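# Load plate from nest N1 into washer and run it

## Task

Take the plate from plate nest N1 and set it into the pocket of the WASHER plate washer's carrier so that it lies flat between the locators, with well A1 (the plate's cut-off corner) at the engraved corner, which is the left rear corner when facing the washer. Release the plate, then press START (the leftmost key on the bottom row of the washer's keypad). Wait for the lamp to turn amber and then green. If it instead goes dark and then red, or if the plate turns out not to be seated, seat it again and press START once more. The plate must end up resting on the carrier by itself, not held there by the robot; open the gripper and move the arm away at the end.

## Robot and tools

Robot: one six-joint arm with a two-finger parallel gripper. The washer has no plate sensor, so seating must be checked by eye. The bottle stand behind the washer is loose. Something may occasionally tug a held part or shove a loose object.

Frame: all poses use the scene frame. Its origin is on the tabletop under the arm's base, +z is up, and +y is to the left when looking along +x. The base may be tilted, and the reported hand position can be off, more so at long reach. Gripper axes: the fingers point along its +z and open and close along its y. end_effector_position is the point between the pads when closed. Closed fingertips reach about 33 mm past it, fully open about 9 mm. Closing pushes the tips about 24 mm further out, so leave that gap above a surface.

Row format (used by both motion tools): 10 numbers, [x, y, z, qw, qx, qy, qz, position, force_limit, speed]. x, y, z are an absolute target for the gripper point in metres. qw, qx, qy, qz are an absolute orientation quaternion, w first. The last three lie in [-1, 1]. position: +1 fully open (140 mm), about -0.8 pads touch, -1 closes until blocked. force_limit: roughly 14 N at -1, 60 N at 0, 107 N at +1 (parts up to 40 mm wide). speed: finger gap rate, about 30 mm/s at -1, 140 at 0, 250 at +1.

execute_actions(actions): actions is a list of actions; each action is a list of up to 15 rows, one row per 1/30 s control step. A table shorter than 15 repeats its final row, so each action lasts 0.5 s. An empty list just returns state and images. A target more than 0.6 m from the gripper's position at the action's start, along any gripper axis, is refused; if the first action fails that check or any action is malformed, nothing runs. Each step, the commanded pose is clipped to within 70 mm and 16 degrees of the measured pose, so far targets need several actions. Repeat the quaternion in every row to hold orientation, rather than copying a possibly drifted reported one.

move(target, speed, stop_force, blocking): target is one row as above, an absolute pose; its finger values are applied at the start. The gripper travels a straight line, turning the short way round. speed is in m/s, 0.002 to 0.5, default 0.25; turning rate is capped at twice that in rad/s. Path time is 0.5 to 10 s; longer paths stop short. The path ignores obstacles, the gripper may lag or overshoot speed near a straight arm, and the arm is stiff: aiming even slightly past a firm surface can trigger a fault. stop_force (N, 20 to 80, unavailable in the first 0.2 s) ends the path when push against the motion rises by that amount for 2 steps; the arm steps back 2 steps and holds. Use it slowly for touching down or pressing keys; the force may briefly exceed it. It is measured along the line to target on the starting gripper axes, so do not rely on it while rotating, and omit it when lifting off something. blocking=false returns after 0.5 s while motion continues (not allowed with stop_force); check with wait(0) or halt with stop. The result adds a move: line giving the ending (done, off_target, moving, held, fault, contact) and limits (paced = pose clipped; held = some steps blocked, after which it may speed up), plus distance from target.

wait(seconds): 0 to 10; the arm keeps its last command and a running move continues. stop(): brakes a running move; fingers keep going. zoom_image(camera, region): region [x0, y0, x1, y1] in pixels, at most 504 by 504. finished_scene(scene): integer 1 to 2, ends the current scene permanently; call it only when the plate rests seated and the gripper is clear.

Cameras: cam_head_left, cam_head_right, cam_high, cam_low (504x504 each), cam_wrist (616x616 fisheye).

Result lines: the state line gives end_effector_position, end_effector_quat_wxyz and velocities. Hand target is the pose the controller is heading for. pose unreachable means a clearance check altered or blocked the command (a mount under the base counts as arm). Step readings list positions; HELD marks a step held back. Flange force is an estimated outside force on the gripper including held weight, noisy especially after sudden stops; no reading means none available. object_status: 0 moving, 1 blocked while opening, 2 blocked while closing (a good grip), 3 reached the commanded position or pads met. To squeeze harder while at 2, raise force_limit and switch position between -1 and -0.98. position_measured is in counts, 3 open to 230 closed, not linear.

Faults: if a joint hits its load limit (waist and shoulder 299, elbow 140, wrist joints 39.6 N m, held weight included) or any outside force reaches 144 N, the arm halts for 10 s, yields to the contact, and drops the rest of the call. MOTOR HOT warns of heating from holding loads; OVER-TEMPERATURE FAULT locks the brakes until cooled. Avoid fast impacts, pressing deep past contact, dropping the plate, and knocking anything, especially the bottle stand, off the table.

Each tool is called after "Call:" by a JSON object that holds its "name" and its "arguments".

## Session

Call:
{"name": "execute_actions", "arguments": {"actions": []}}

Scene clock: 0.00 s.
end_effector_position=(+0.0429, +0.3093, +0.1724) position_measured=3 object_status=3 end_effector_quat_wxyz=(-0.018, +0.992, +0.124, -0.006) end_effector_velocity=(-0.000, -0.000, +0.000) end_effector_angular_velocity=(+0.000, -0.002, +0.002)
Joint positions: [ 1.313 -0.33   2.359  0.033  1.087  2.598]
Joint velocities: [ 0.002 -0.001  0.    -0.002 -0.     0.001]
Flange force (N, the push that the arm receives, along the gripper's own x y z axes): no reading
Hand target: +0.043, +0.309, +0.172; -0.018, +0.992, +0.124, -0.006

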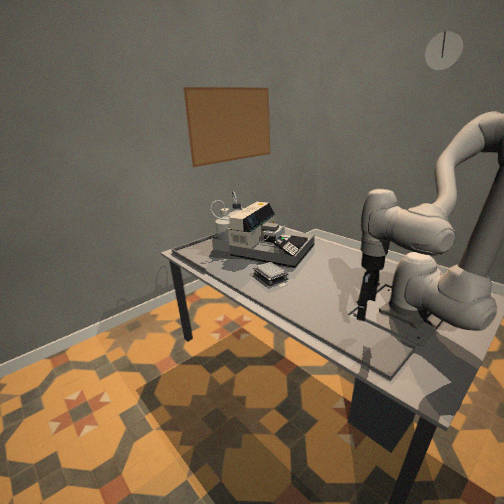

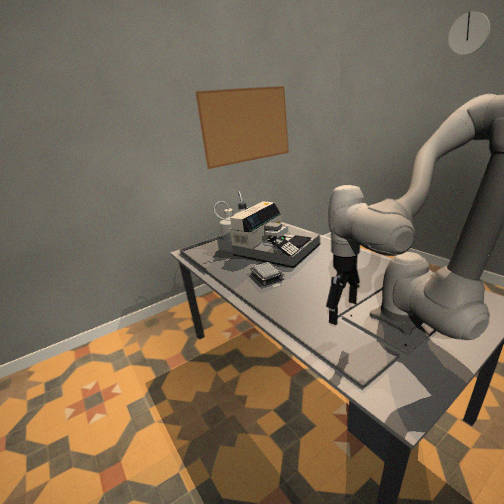

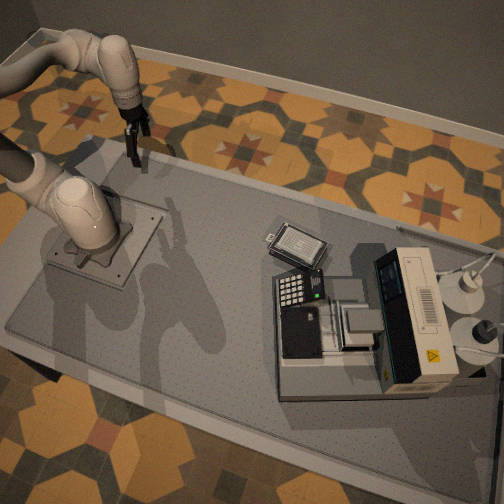

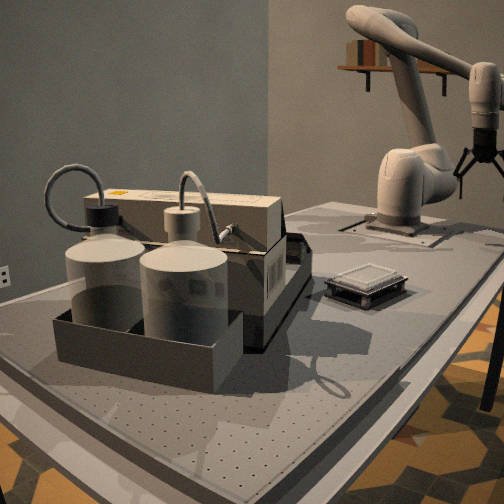

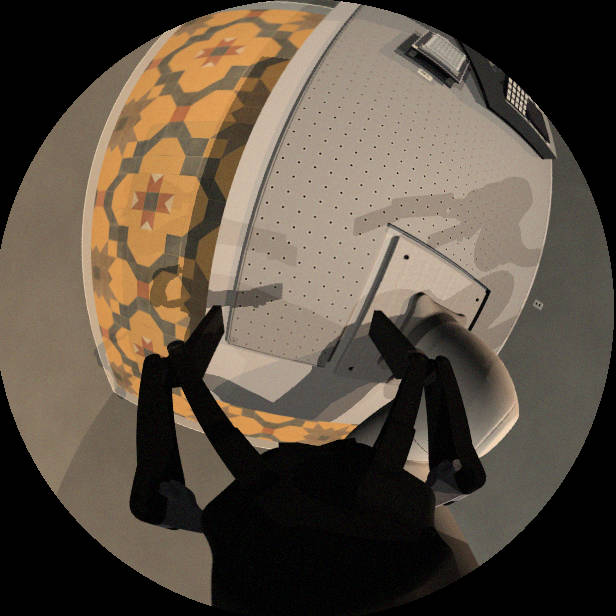

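Call:
{"name": "zoom_image", "arguments": {"camera": "cam_high", "region": [250, 200, 450, 400]}}

Call:
{"name": "move", "arguments": {"target": [0.55,0.2,0.33,0,1,0,0,1,0,0]}}

Region (250, 200, 450, 400) of cam_high's 504x504 image, scaled by 2.520, with more detail than that image has.

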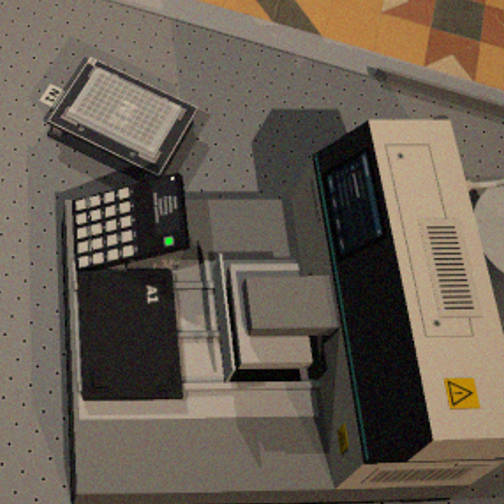

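Scene clock: 2.70 s.
end_effector_position=(+0.5500, +0.1994, +0.3302) position_measured=3 object_status=3 end_effector_quat_wxyz=(-0.000, +1.000, +0.000, +0.001) end_effector_velocity=(+0.001, +0.000, +0.000) end_effector_angular_velocity=(+0.001, -0.000, -0.000)
Joint positions: [0.312 0.066 1.727 0.001 1.351 1.858]
Joint velocities: [-0.001  0.    -0.001  0.001 -0.    -0.001]
Flange force (N, the push that the arm receives, along the gripper's own x y z axes): [-0.4 1.6 -2.9]
Hand target: +0.550, +0.199, +0.330; -0.000, +1.000, +0.000, +0.001
Off the commanded pose: 0.001 m, 0 deg.
move: done

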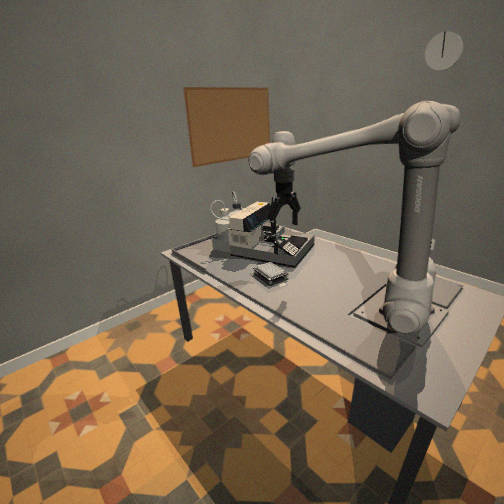

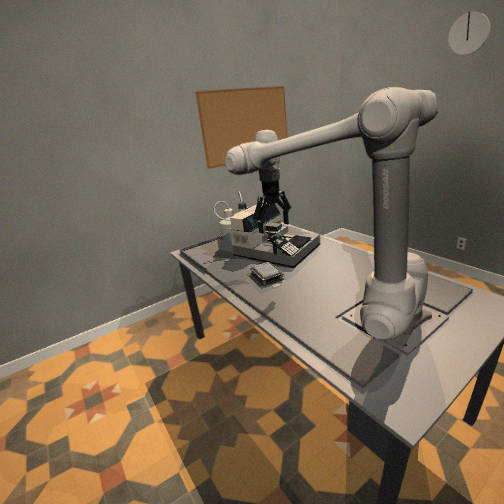

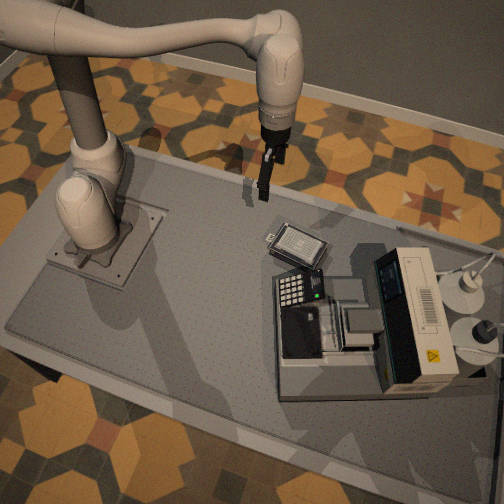

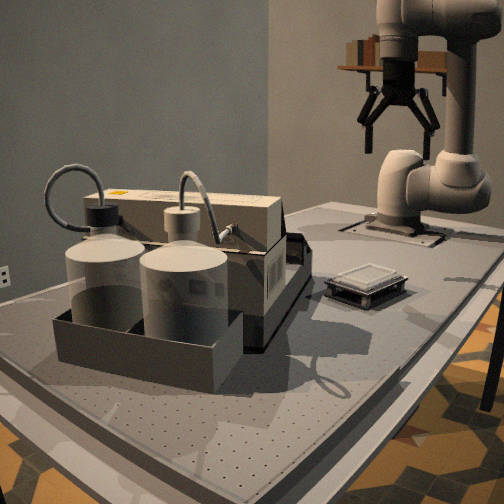

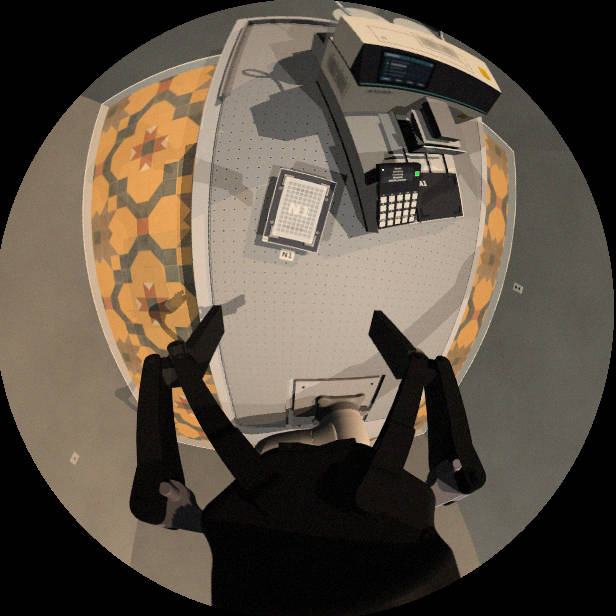

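Call:
{"name": "move", "arguments": {"target": [0.65,0.2,0.2,0,1,0,0,1,0,0]}}

Call:
{"name": "zoom_image", "arguments": {"camera": "cam_wrist", "region": [180, 130, 480, 430]}}

Scene clock: 3.93 s.
end_effector_position=(+0.6503, +0.1999, +0.2000) position_measured=3 object_status=3 end_effector_quat_wxyz=(+0.000, +1.000, -0.000, +0.000) end_effector_velocity=(-0.000, +0.001, +0.000) end_effector_angular_velocity=(+0.001, -0.000, +0.001)
Joint positions: [0.271 0.281 1.715 0.    1.149 1.818]
Joint velocities: [ 0.001 -0.     0.     0.001 -0.     0.   ]
Flange force (N, the push that the arm receives, along the gripper's own x y z axes): [0.3 0.5 -3.2]
Hand target: +0.650, +0.200, +0.200; +0.000, +1.000, -0.000, +0.000
Off the commanded pose: 0.000 m, 0 deg.
move: done

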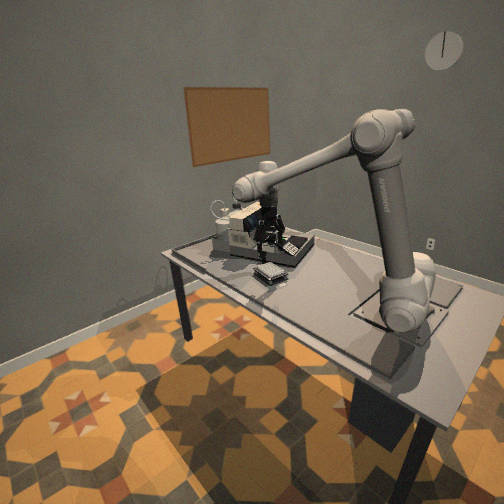

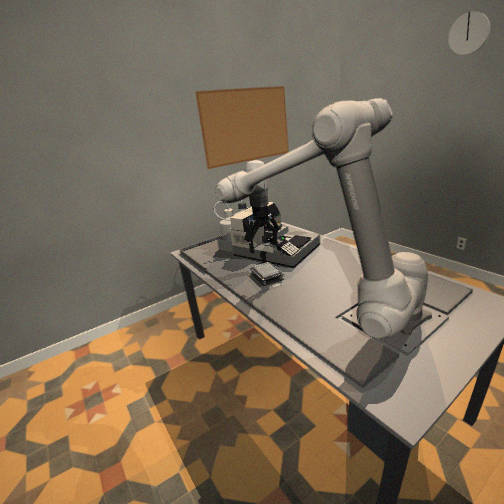

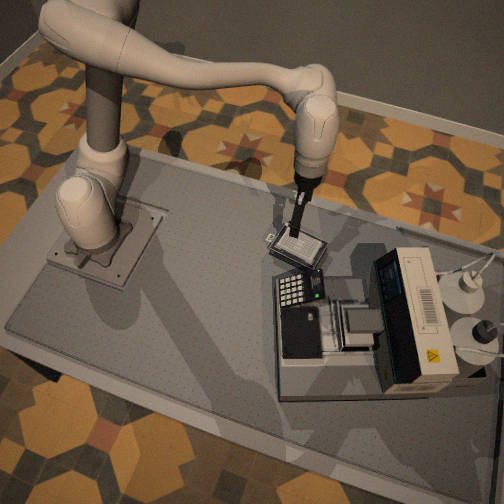

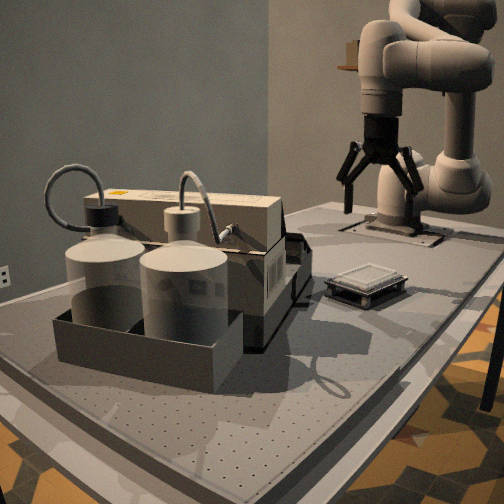

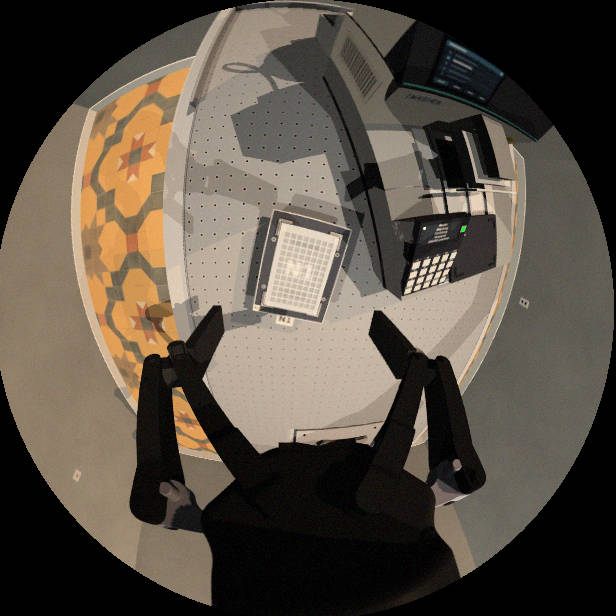

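Region (180, 130, 480, 430) of cam_wrist's 616x616 image, scaled by 1.680, with more detail than that image has.

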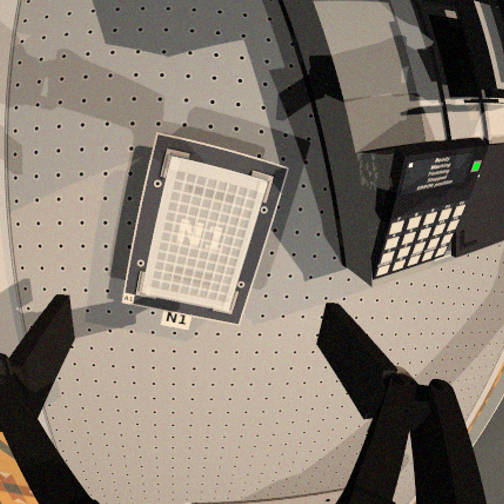

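Call:
{"name": "move", "arguments": {"target": [0.66,0.193,0.11,0,0.9945,-0.1045,0,0.6,0,0]}}

Call:
{"name": "zoom_image", "arguments": {"camera": "cam_wrist", "region": [160, 160, 440, 440]}}

Call:
{"name": "zoom_image", "arguments": {"camera": "cam_low", "region": [290, 190, 450, 330]}}

Scene clock: 5.17 s.
end_effector_position=(+0.6601, +0.1929, +0.1099) position_measured=53 object_status=3 end_effector_quat_wxyz=(+0.000, +0.995, -0.105, -0.000) end_effector_velocity=(-0.000, -0.000, +0.000) end_effector_angular_velocity=(-0.000, +0.000, -0.001)
Joint positions: [0.257 0.363 1.785 0.    0.998 2.014]
Joint velocities: [-0.001 -0.     0.     0.     0.     0.   ]
Flange force (N, the push that the arm receives, along the gripper's own x y z axes): [0.4 1.0 -4.6]
Hand target: +0.660, +0.193, +0.110; +0.000, +0.995, -0.105, +0.000
Off the commanded pose: 0.000 m, 0 deg.
move: done

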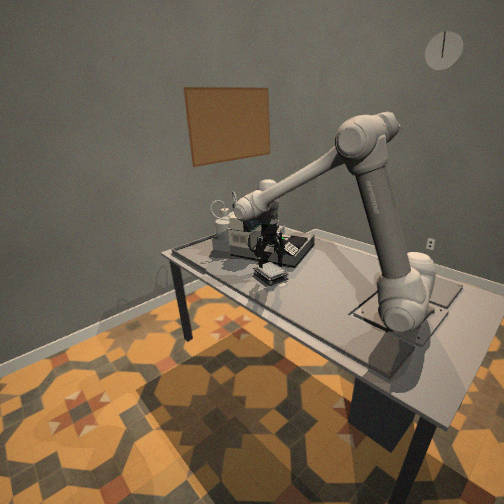

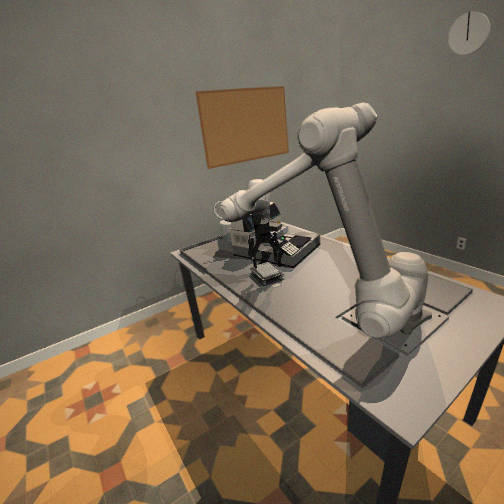

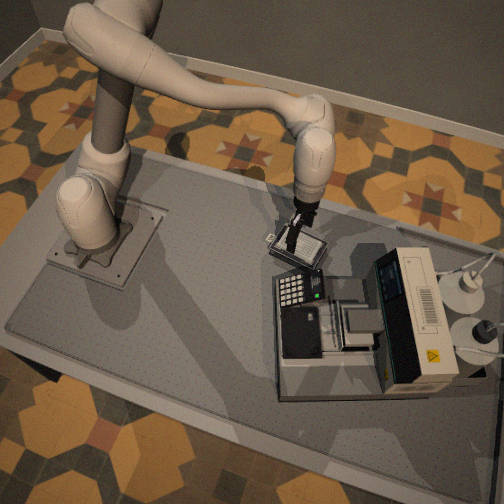

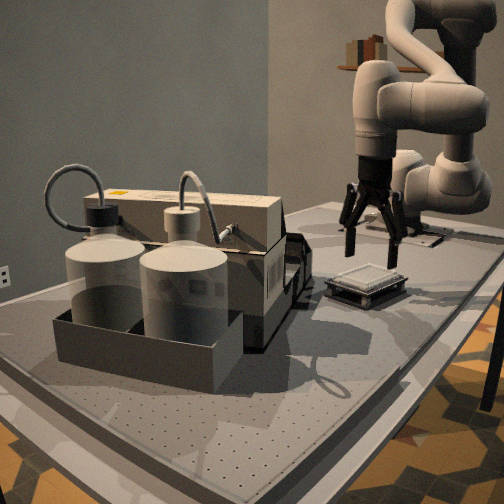

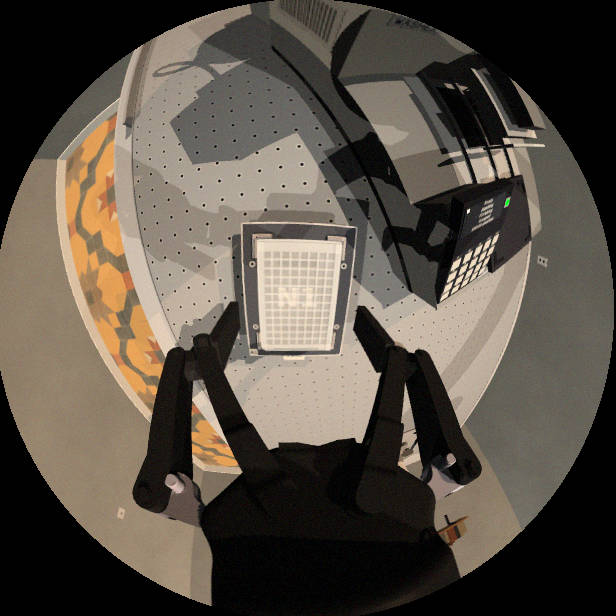

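Region (160, 160, 440, 440) of cam_wrist's 616x616 image, scaled by 1.800, with more detail than that image has.

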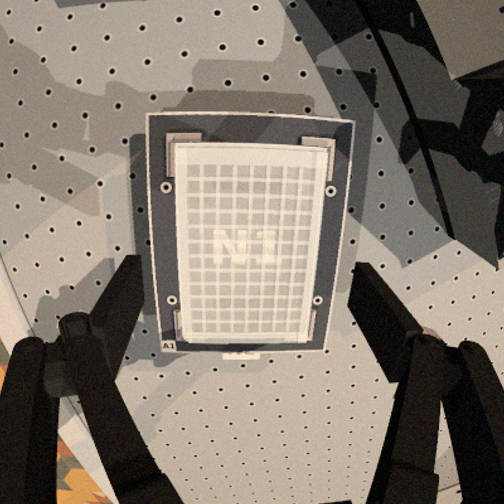

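Region (290, 190, 450, 330) of cam_low's 504x504 image, scaled by 3.150, with more detail than that image has; it fills the top 441 rows of this view, and the rest is white.

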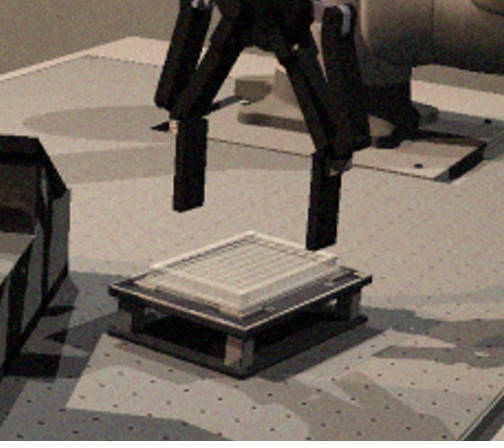

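Call:
{"name": "zoom_image", "arguments": {"camera": "cam_wrist", "region": [235, 290, 355, 370]}}

Call:
{"name": "zoom_image", "arguments": {"camera": "cam_wrist", "region": [235, 215, 365, 295]}}

Region (235, 290, 355, 370) of cam_wrist's 616x616 image, scaled by 4.200, with more detail than that image has.

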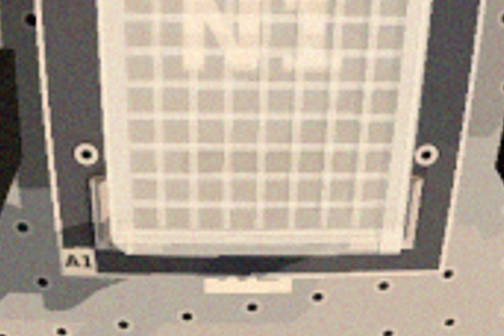

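Region (235, 215, 365, 295) of cam_wrist's 616x616 image, scaled by 3.877, with more detail than that image has; it fills the top 310 rows of this view, and the rest is white.

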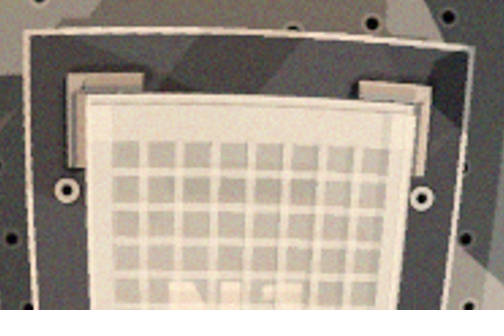

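Call:
{"name": "move", "arguments": {"target": [0.662,0.191,0.072,0,0.993,-0.118,0,0.5,0,0], "speed": 0.1}}

Call:
{"name": "zoom_image", "arguments": {"camera": "cam_wrist", "region": [180, 190, 420, 430]}}

Call:
{"name": "zoom_image", "arguments": {"camera": "cam_low", "region": [310, 220, 430, 320]}}

Scene clock: 6.43 s.
end_effector_position=(+0.6622, +0.1910, +0.0724) position_measured=66 object_status=3 end_effector_quat_wxyz=(-0.000, +0.993, -0.118, +0.000) end_effector_velocity=(+0.000, -0.002, -0.000) end_effector_angular_velocity=(-0.001, -0.000, -0.001)
Joint positions: [0.254 0.4   1.811 0.    0.934 2.038]
Joint velocities: [-0.002  0.001  0.    -0.001 -0.001 -0.001]
Flange force (N, the push that the arm receives, along the gripper's own x y z axes): [-26.4 15.9 -74.1]
Hand target: +0.662, +0.191, +0.072; +0.000, +0.993, -0.118, +0.000
Off the commanded pose: 0.000 m, 0 deg.
move: done

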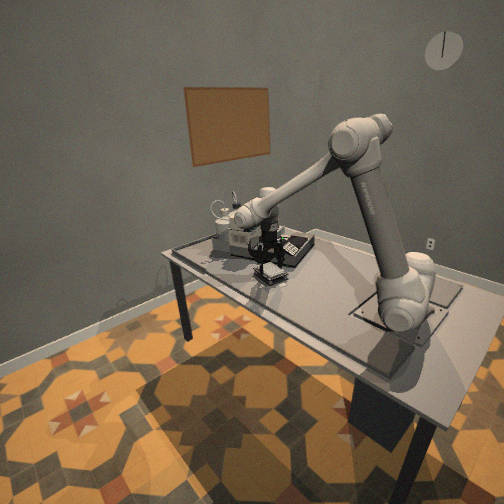

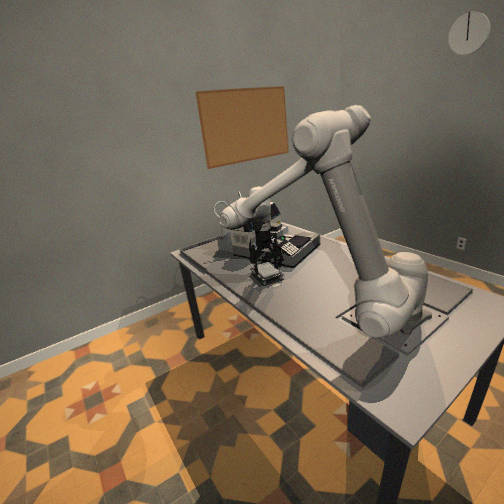

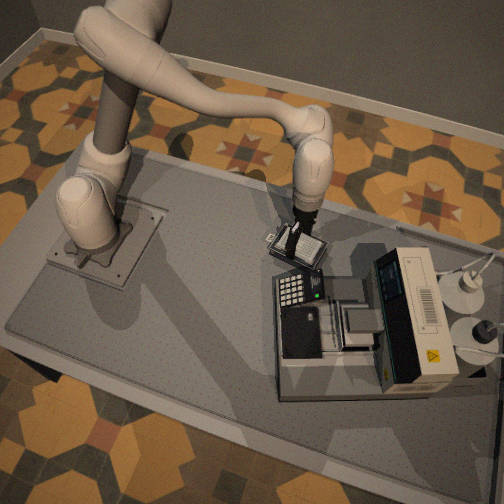

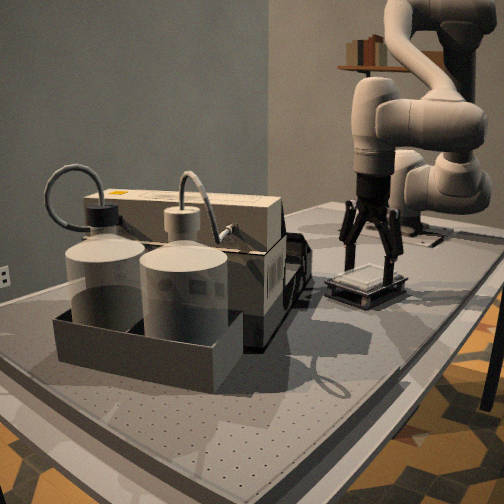

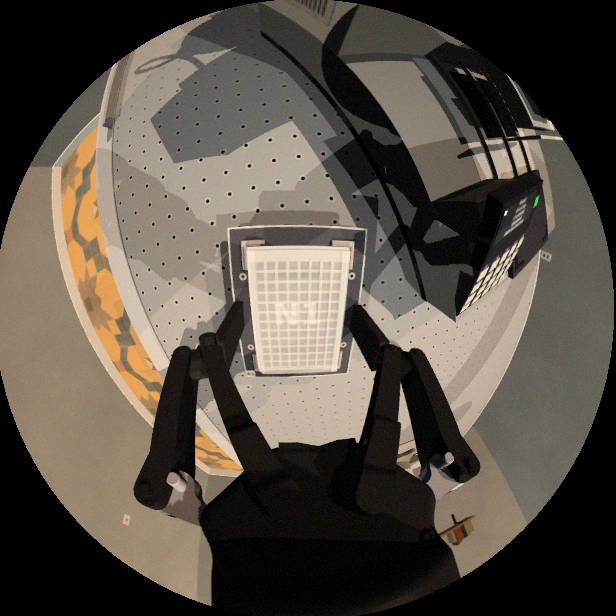

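Region (180, 190, 420, 430) of cam_wrist's 616x616 image, scaled by 2.100, with more detail than that image has.

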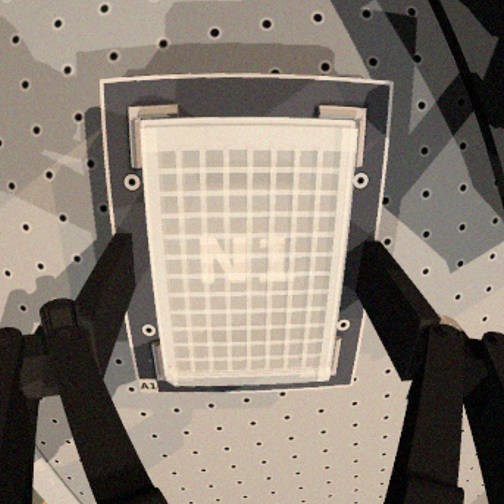

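Region (310, 220, 430, 320) of cam_low's 504x504 image, scaled by 4.200, with more detail than that image has.

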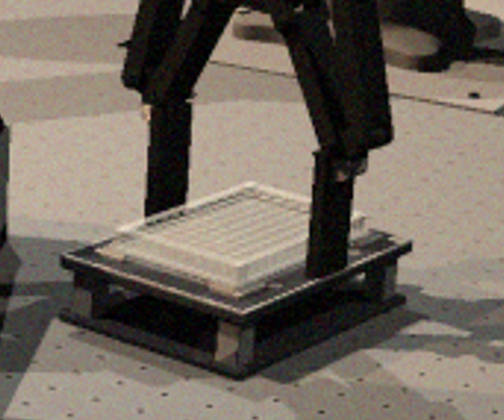

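Call:
{"name": "execute_actions", "arguments": {"actions": [[[0.662,0.191,0.0805,0,0.993,-0.118,0,0.5,0,0]],[[0.662,0.191,0.0805,0,0.993,-0.118,0,-1,-0.2,-0.6]],[[0.662,0.191,0.0805,0,0.993,-0.118,0,-1,-0.2,-0.6]]]}}

Call:
{"name": "zoom_image", "arguments": {"camera": "cam_low", "region": [310, 220, 430, 320]}}

Scene clock: 8.17 s.
end_effector_position=(+0.6622, +0.1910, +0.0806) position_measured=105 object_status=2 end_effector_quat_wxyz=(-0.000, +0.993, -0.118, +0.000) end_effector_velocity=(-0.000, -0.000, +0.000) end_effector_angular_velocity=(-0.001, -0.001, +0.001)
Joint positions: [0.254 0.392 1.805 0.    0.949 2.038]
Joint velocities: [ 0.    -0.001  0.001 -0.001 -0.001 -0.001]
Flange force (N, the push that the arm receives, along the gripper's own x y z axes): [-10.4 -1.0 -43.6]
Flange force at the end of the 1st action (N, along the gripper's axes at the end of the call): [2.5 1.5 -4.0]
Flange force at the end of the 2nd action (N, along the gripper's axes at the end of the call): [-10.5 -2.9 -34.6]
Hand target: +0.662, +0.191, +0.080; +0.000, +0.993, -0.118, -0.000
Off the commanded pose: 0.000 m, 0 deg.
Step readings (end_effector_position; steps 1 to 15: 1st action; 16 to 30: 2nd action; 31 to 45: 3rd action):
0: (+0.6622, +0.1910, +0.0722)
1: (+0.6622, +0.1910, +0.0722)
2: (+0.6616, +0.1909, +0.0745)
4: (+0.6617, +0.1909, +0.0797)
8: (+0.6617, +0.1909, +0.0800)
15: (+0.6619, +0.1910, +0.0804)
16: (+0.6619, +0.1910, +0.0804)
17: (+0.6620, +0.1910, +0.0804)
19: (+0.6620, +0.1910, +0.0805)
23: (+0.6620, +0.1910, +0.0805)
30: (+0.6622, +0.1910, +0.0808)
31: (+0.6622, +0.1910, +0.0808)
32: (+0.6622, +0.1910, +0.0808)
34: (+0.6621, +0.1910, +0.0808)
38: (+0.6622, +0.1910, +0.0807)
45: end_effector_position above

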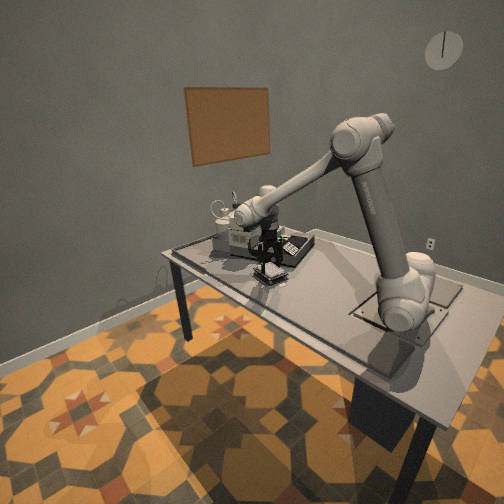

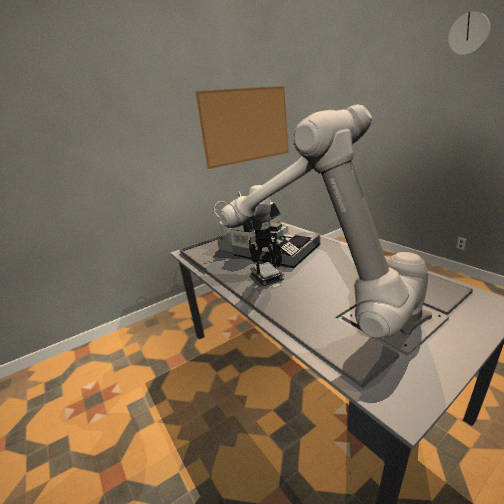

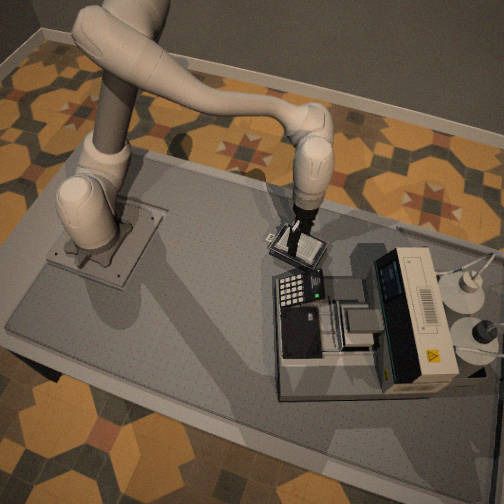

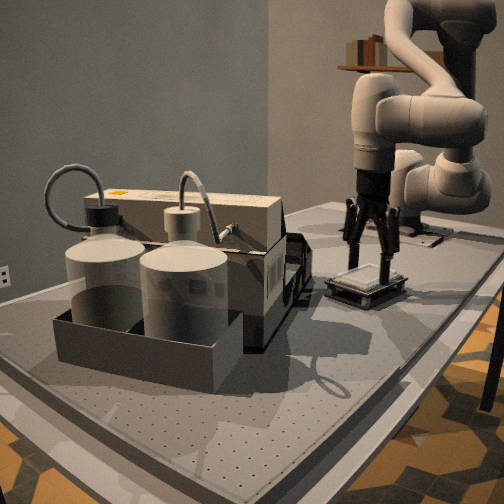

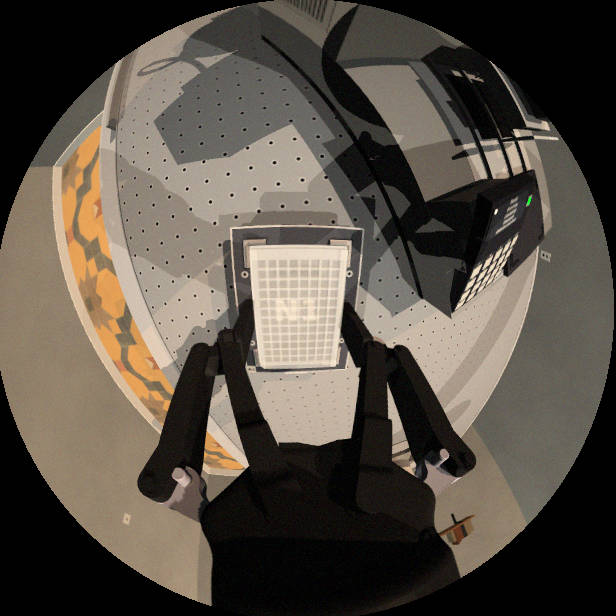

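Region (310, 220, 430, 320) of cam_low's 504x504 image, scaled by 4.200, with more detail than that image has.

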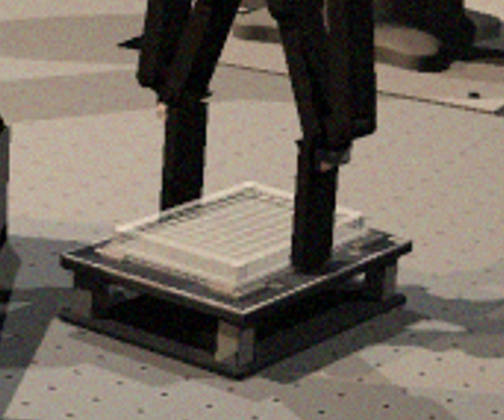

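Call:
{"name": "execute_actions", "arguments": {"actions": [[[0.662,0.191,0.085,0,0.993,-0.118,0,0.3,-0.2,0]],[[0.662,0.191,0.085,0,0.993,-0.118,0,-1,-0.2,-0.6]],[[0.662,0.191,0.085,0,0.993,-0.118,0,-1,-0.2,-0.6]]]}}

Call:
{"name": "zoom_image", "arguments": {"camera": "cam_low", "region": [310, 220, 430, 320]}}

Scene clock: 9.87 s.
end_effector_position=(+0.6621, +0.1910, +0.0851) position_measured=109 object_status=2 end_effector_quat_wxyz=(-0.000, +0.993, -0.118, +0.000) end_effector_velocity=(-0.000, -0.000, +0.000) end_effector_angular_velocity=(+0.000, -0.000, -0.001)
Joint positions: [0.254 0.387 1.802 0.    0.956 2.038]
Joint velocities: [-0.    -0.001  0.001  0.    -0.     0.001]
Flange force (N, the push that the arm receives, along the gripper's own x y z axes): [-9.0 -1.4 -35.5]
Flange force at the end of the 1st action (N, along the gripper's axes at the end of the call): [0.9 3.0 -3.9]
Flange force at the end of the 2nd action (N, along the gripper's axes at the end of the call): [-5.7 -2.1 -28.4]
Hand target: +0.662, +0.191, +0.085; +0.000, +0.993, -0.118, +0.000
Off the commanded pose: 0.000 m, 0 deg.
Step readings (end_effector_position; steps 1 to 15: 1st action; 16 to 30: 2nd action; 31 to 45: 3rd action):
0: (+0.6621, +0.1910, +0.0806)
1: (+0.6621, +0.1910, +0.0806)
2: (+0.6616, +0.1909, +0.0822)
4: (+0.6615, +0.1908, +0.0843)
8: (+0.6617, +0.1909, +0.0846)
15: (+0.6620, +0.1910, +0.0849)
16: (+0.6620, +0.1910, +0.0849)
17: (+0.6620, +0.1910, +0.0850)
19: (+0.6620, +0.1910, +0.0850)
23: (+0.6621, +0.1910, +0.0853)
30: (+0.6621, +0.1910, +0.0852)
31: (+0.6621, +0.1910, +0.0852)
32: (+0.6621, +0.1910, +0.0852)
34: (+0.6621, +0.1910, +0.0852)
38: (+0.6621, +0.1910, +0.0851)
45: end_effector_position above

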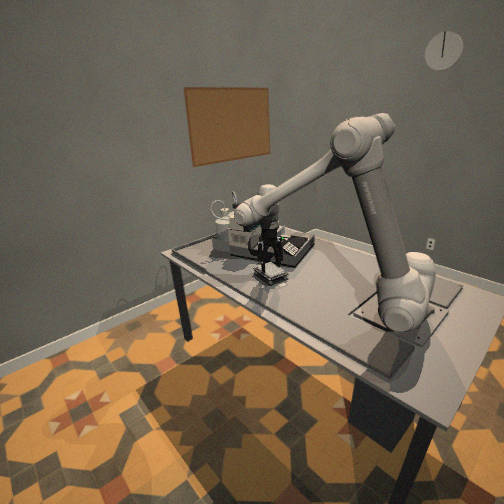

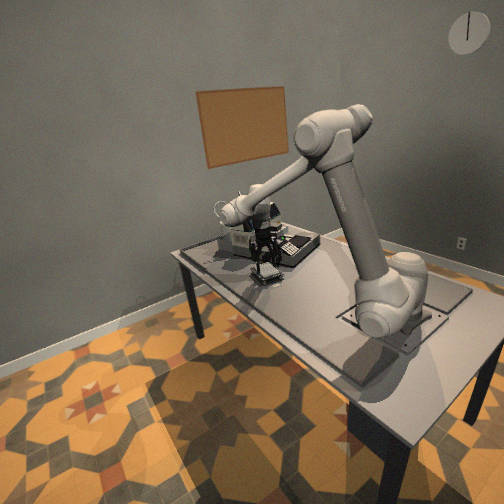

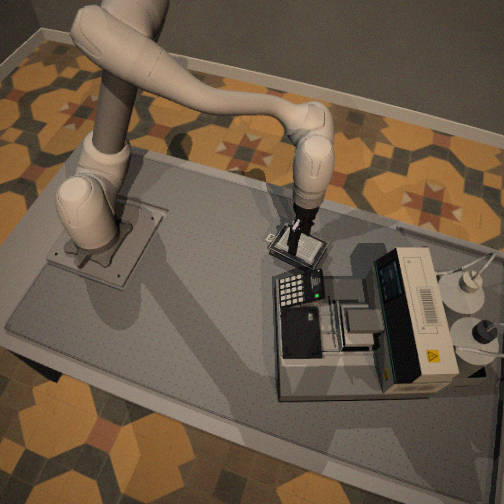

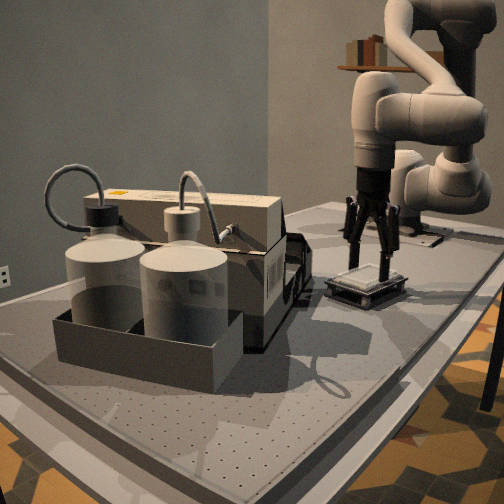

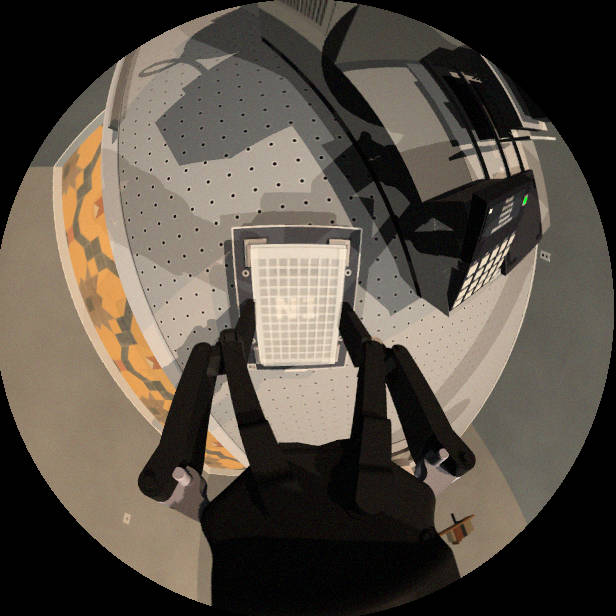

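Region (310, 220, 430, 320) of cam_low's 504x504 image, scaled by 4.200, with more detail than that image has.

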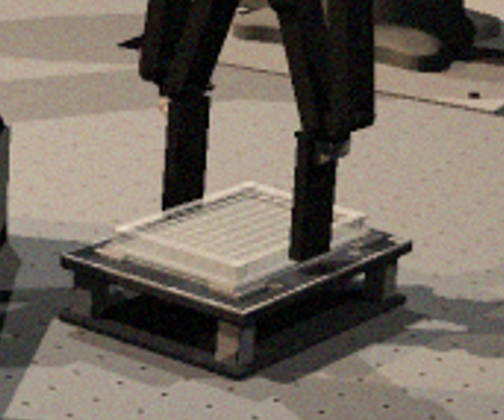

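Call:
{"name": "move", "arguments": {"target": [0.662,0.191,0.25,0,0.993,-0.118,0,-1,-0.2,-0.6], "speed": 0.2}}

Call:
{"name": "move", "arguments": {"target": [0.70,0.0,0.25,0,0.804,-0.595,0,-1,-0.2,-0.6]}}

Call:
{"name": "zoom_image", "arguments": {"camera": "cam_wrist", "region": [150, 120, 450, 420]}}

Scene clock: 11.53 s.
end_effector_position=(+0.6616, +0.1911, +0.2501) position_measured=109 object_status=2 end_effector_quat_wxyz=(-0.000, +0.993, -0.118, -0.000) end_effector_velocity=(+0.000, +0.001, +0.000) end_effector_angular_velocity=(+0.000, -0.000, +0.002)
Joint positions: [0.254 0.264 1.641 0.001 1.24  2.037]
Joint velocities: [ 0.001  0.    -0.     0.    -0.    -0.   ]
Flange force (N, the push that the arm receives, along the gripper's own x y z axes): [-0.6 0.5 -3.5]
Hand target: +0.662, +0.191, +0.250; -0.000, +0.993, -0.118, -0.000
Off the commanded pose: 0.000 m, 0 deg.
move: done

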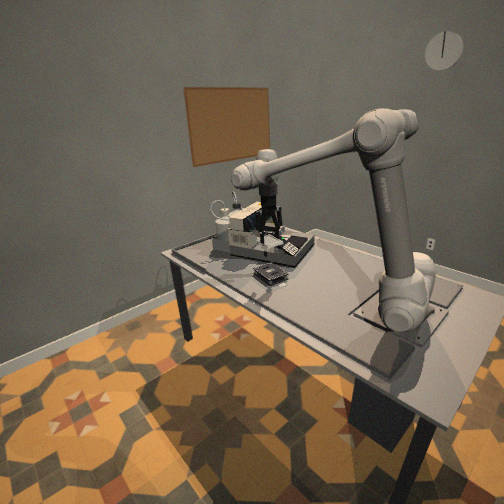

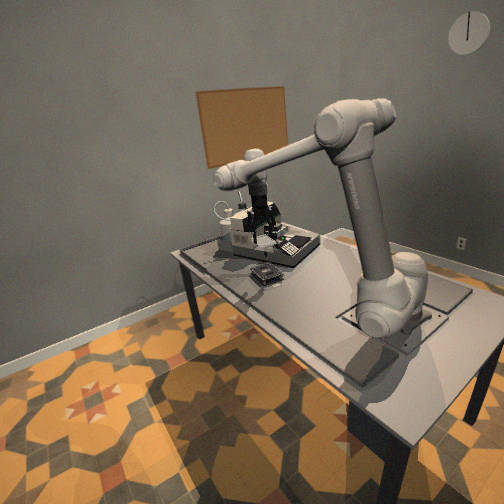

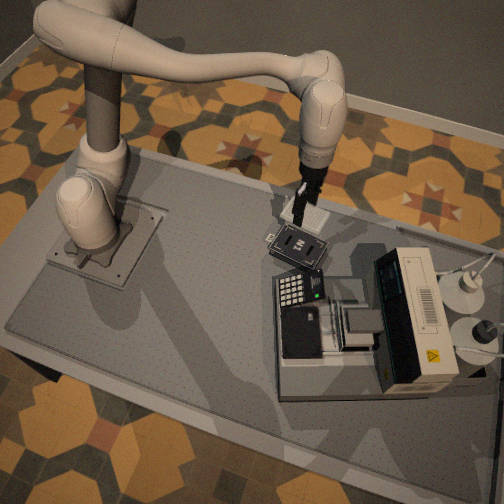

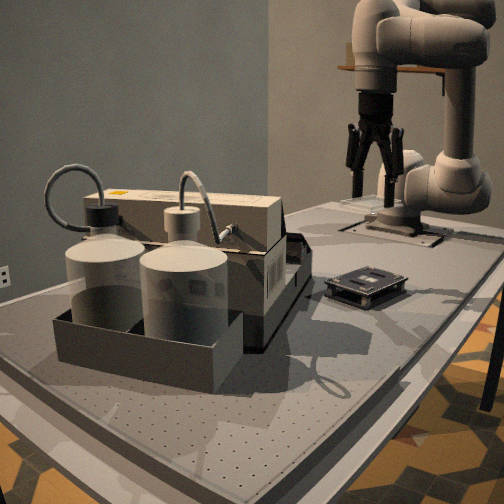

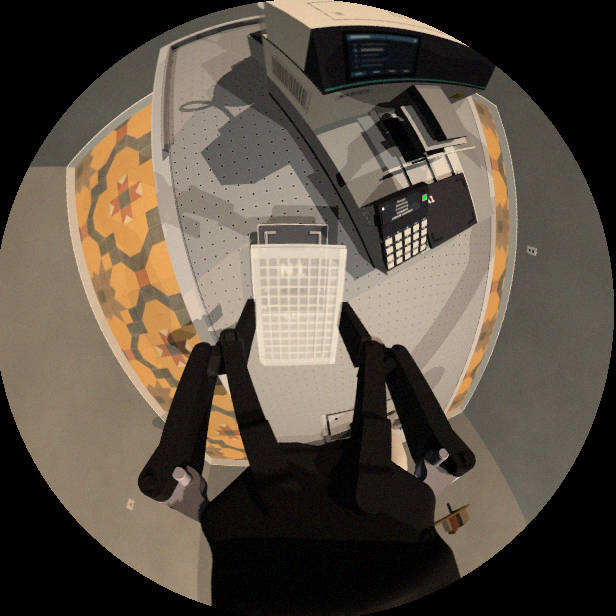

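Scene clock: 13.97 s.
end_effector_position=(+0.6999, -0.0001, +0.2500) position_measured=109 object_status=2 end_effector_quat_wxyz=(-0.000, +0.804, -0.595, +0.000) end_effector_velocity=(-0.000, -0.000, +0.000) end_effector_angular_velocity=(-0.000, -0.000, +0.000)
Joint positions: [-0.025  0.281  1.619 -0.001  1.245  2.797]
Joint velocities: [ 0. -0. -0. -0.  0.  0.]
Flange force (N, the push that the arm receives, along the gripper's own x y z axes): [-0.1 3.0 -3.5]
Hand target: +0.700, -0.000, +0.250; -0.000, +0.804, -0.595, +0.000
Off the commanded pose: 0.000 m, 0 deg.
move: done

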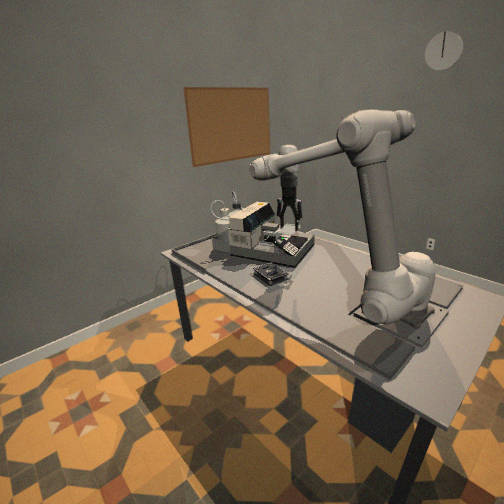

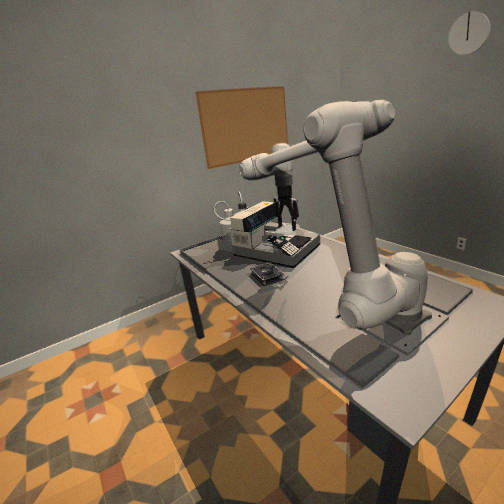

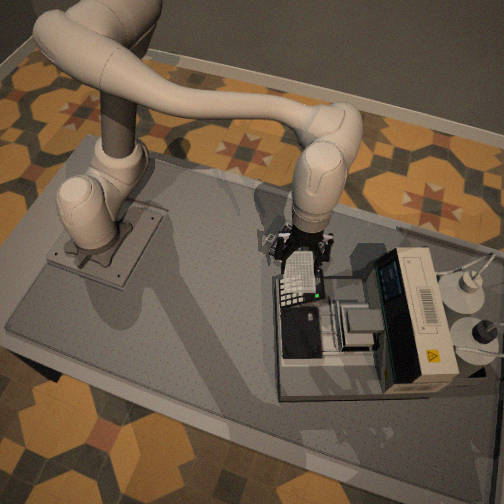

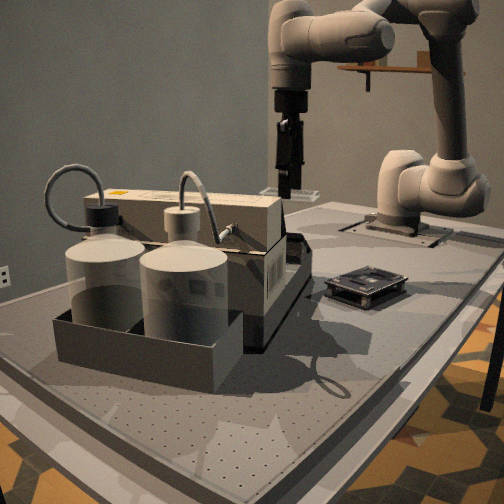

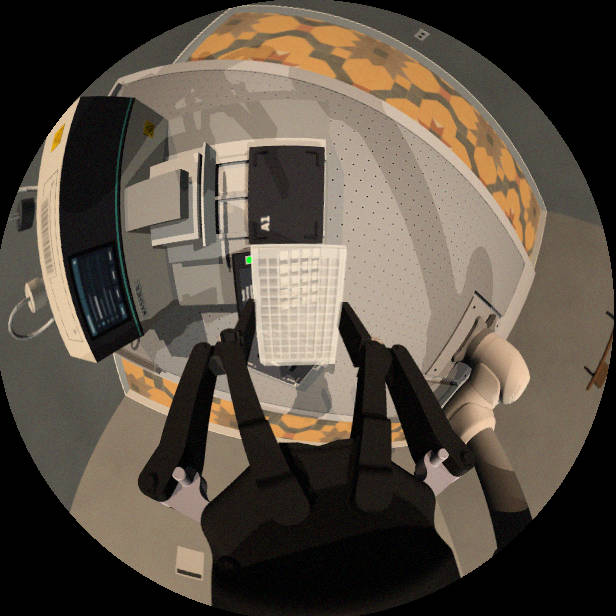

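Region (150, 120, 450, 420) of cam_wrist's 616x616 image, scaled by 1.680, with more detail than that image has.

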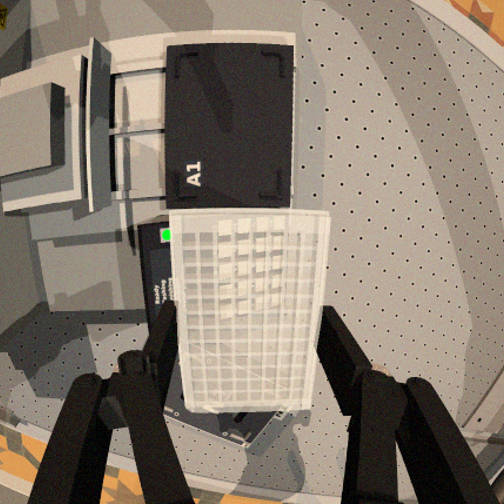

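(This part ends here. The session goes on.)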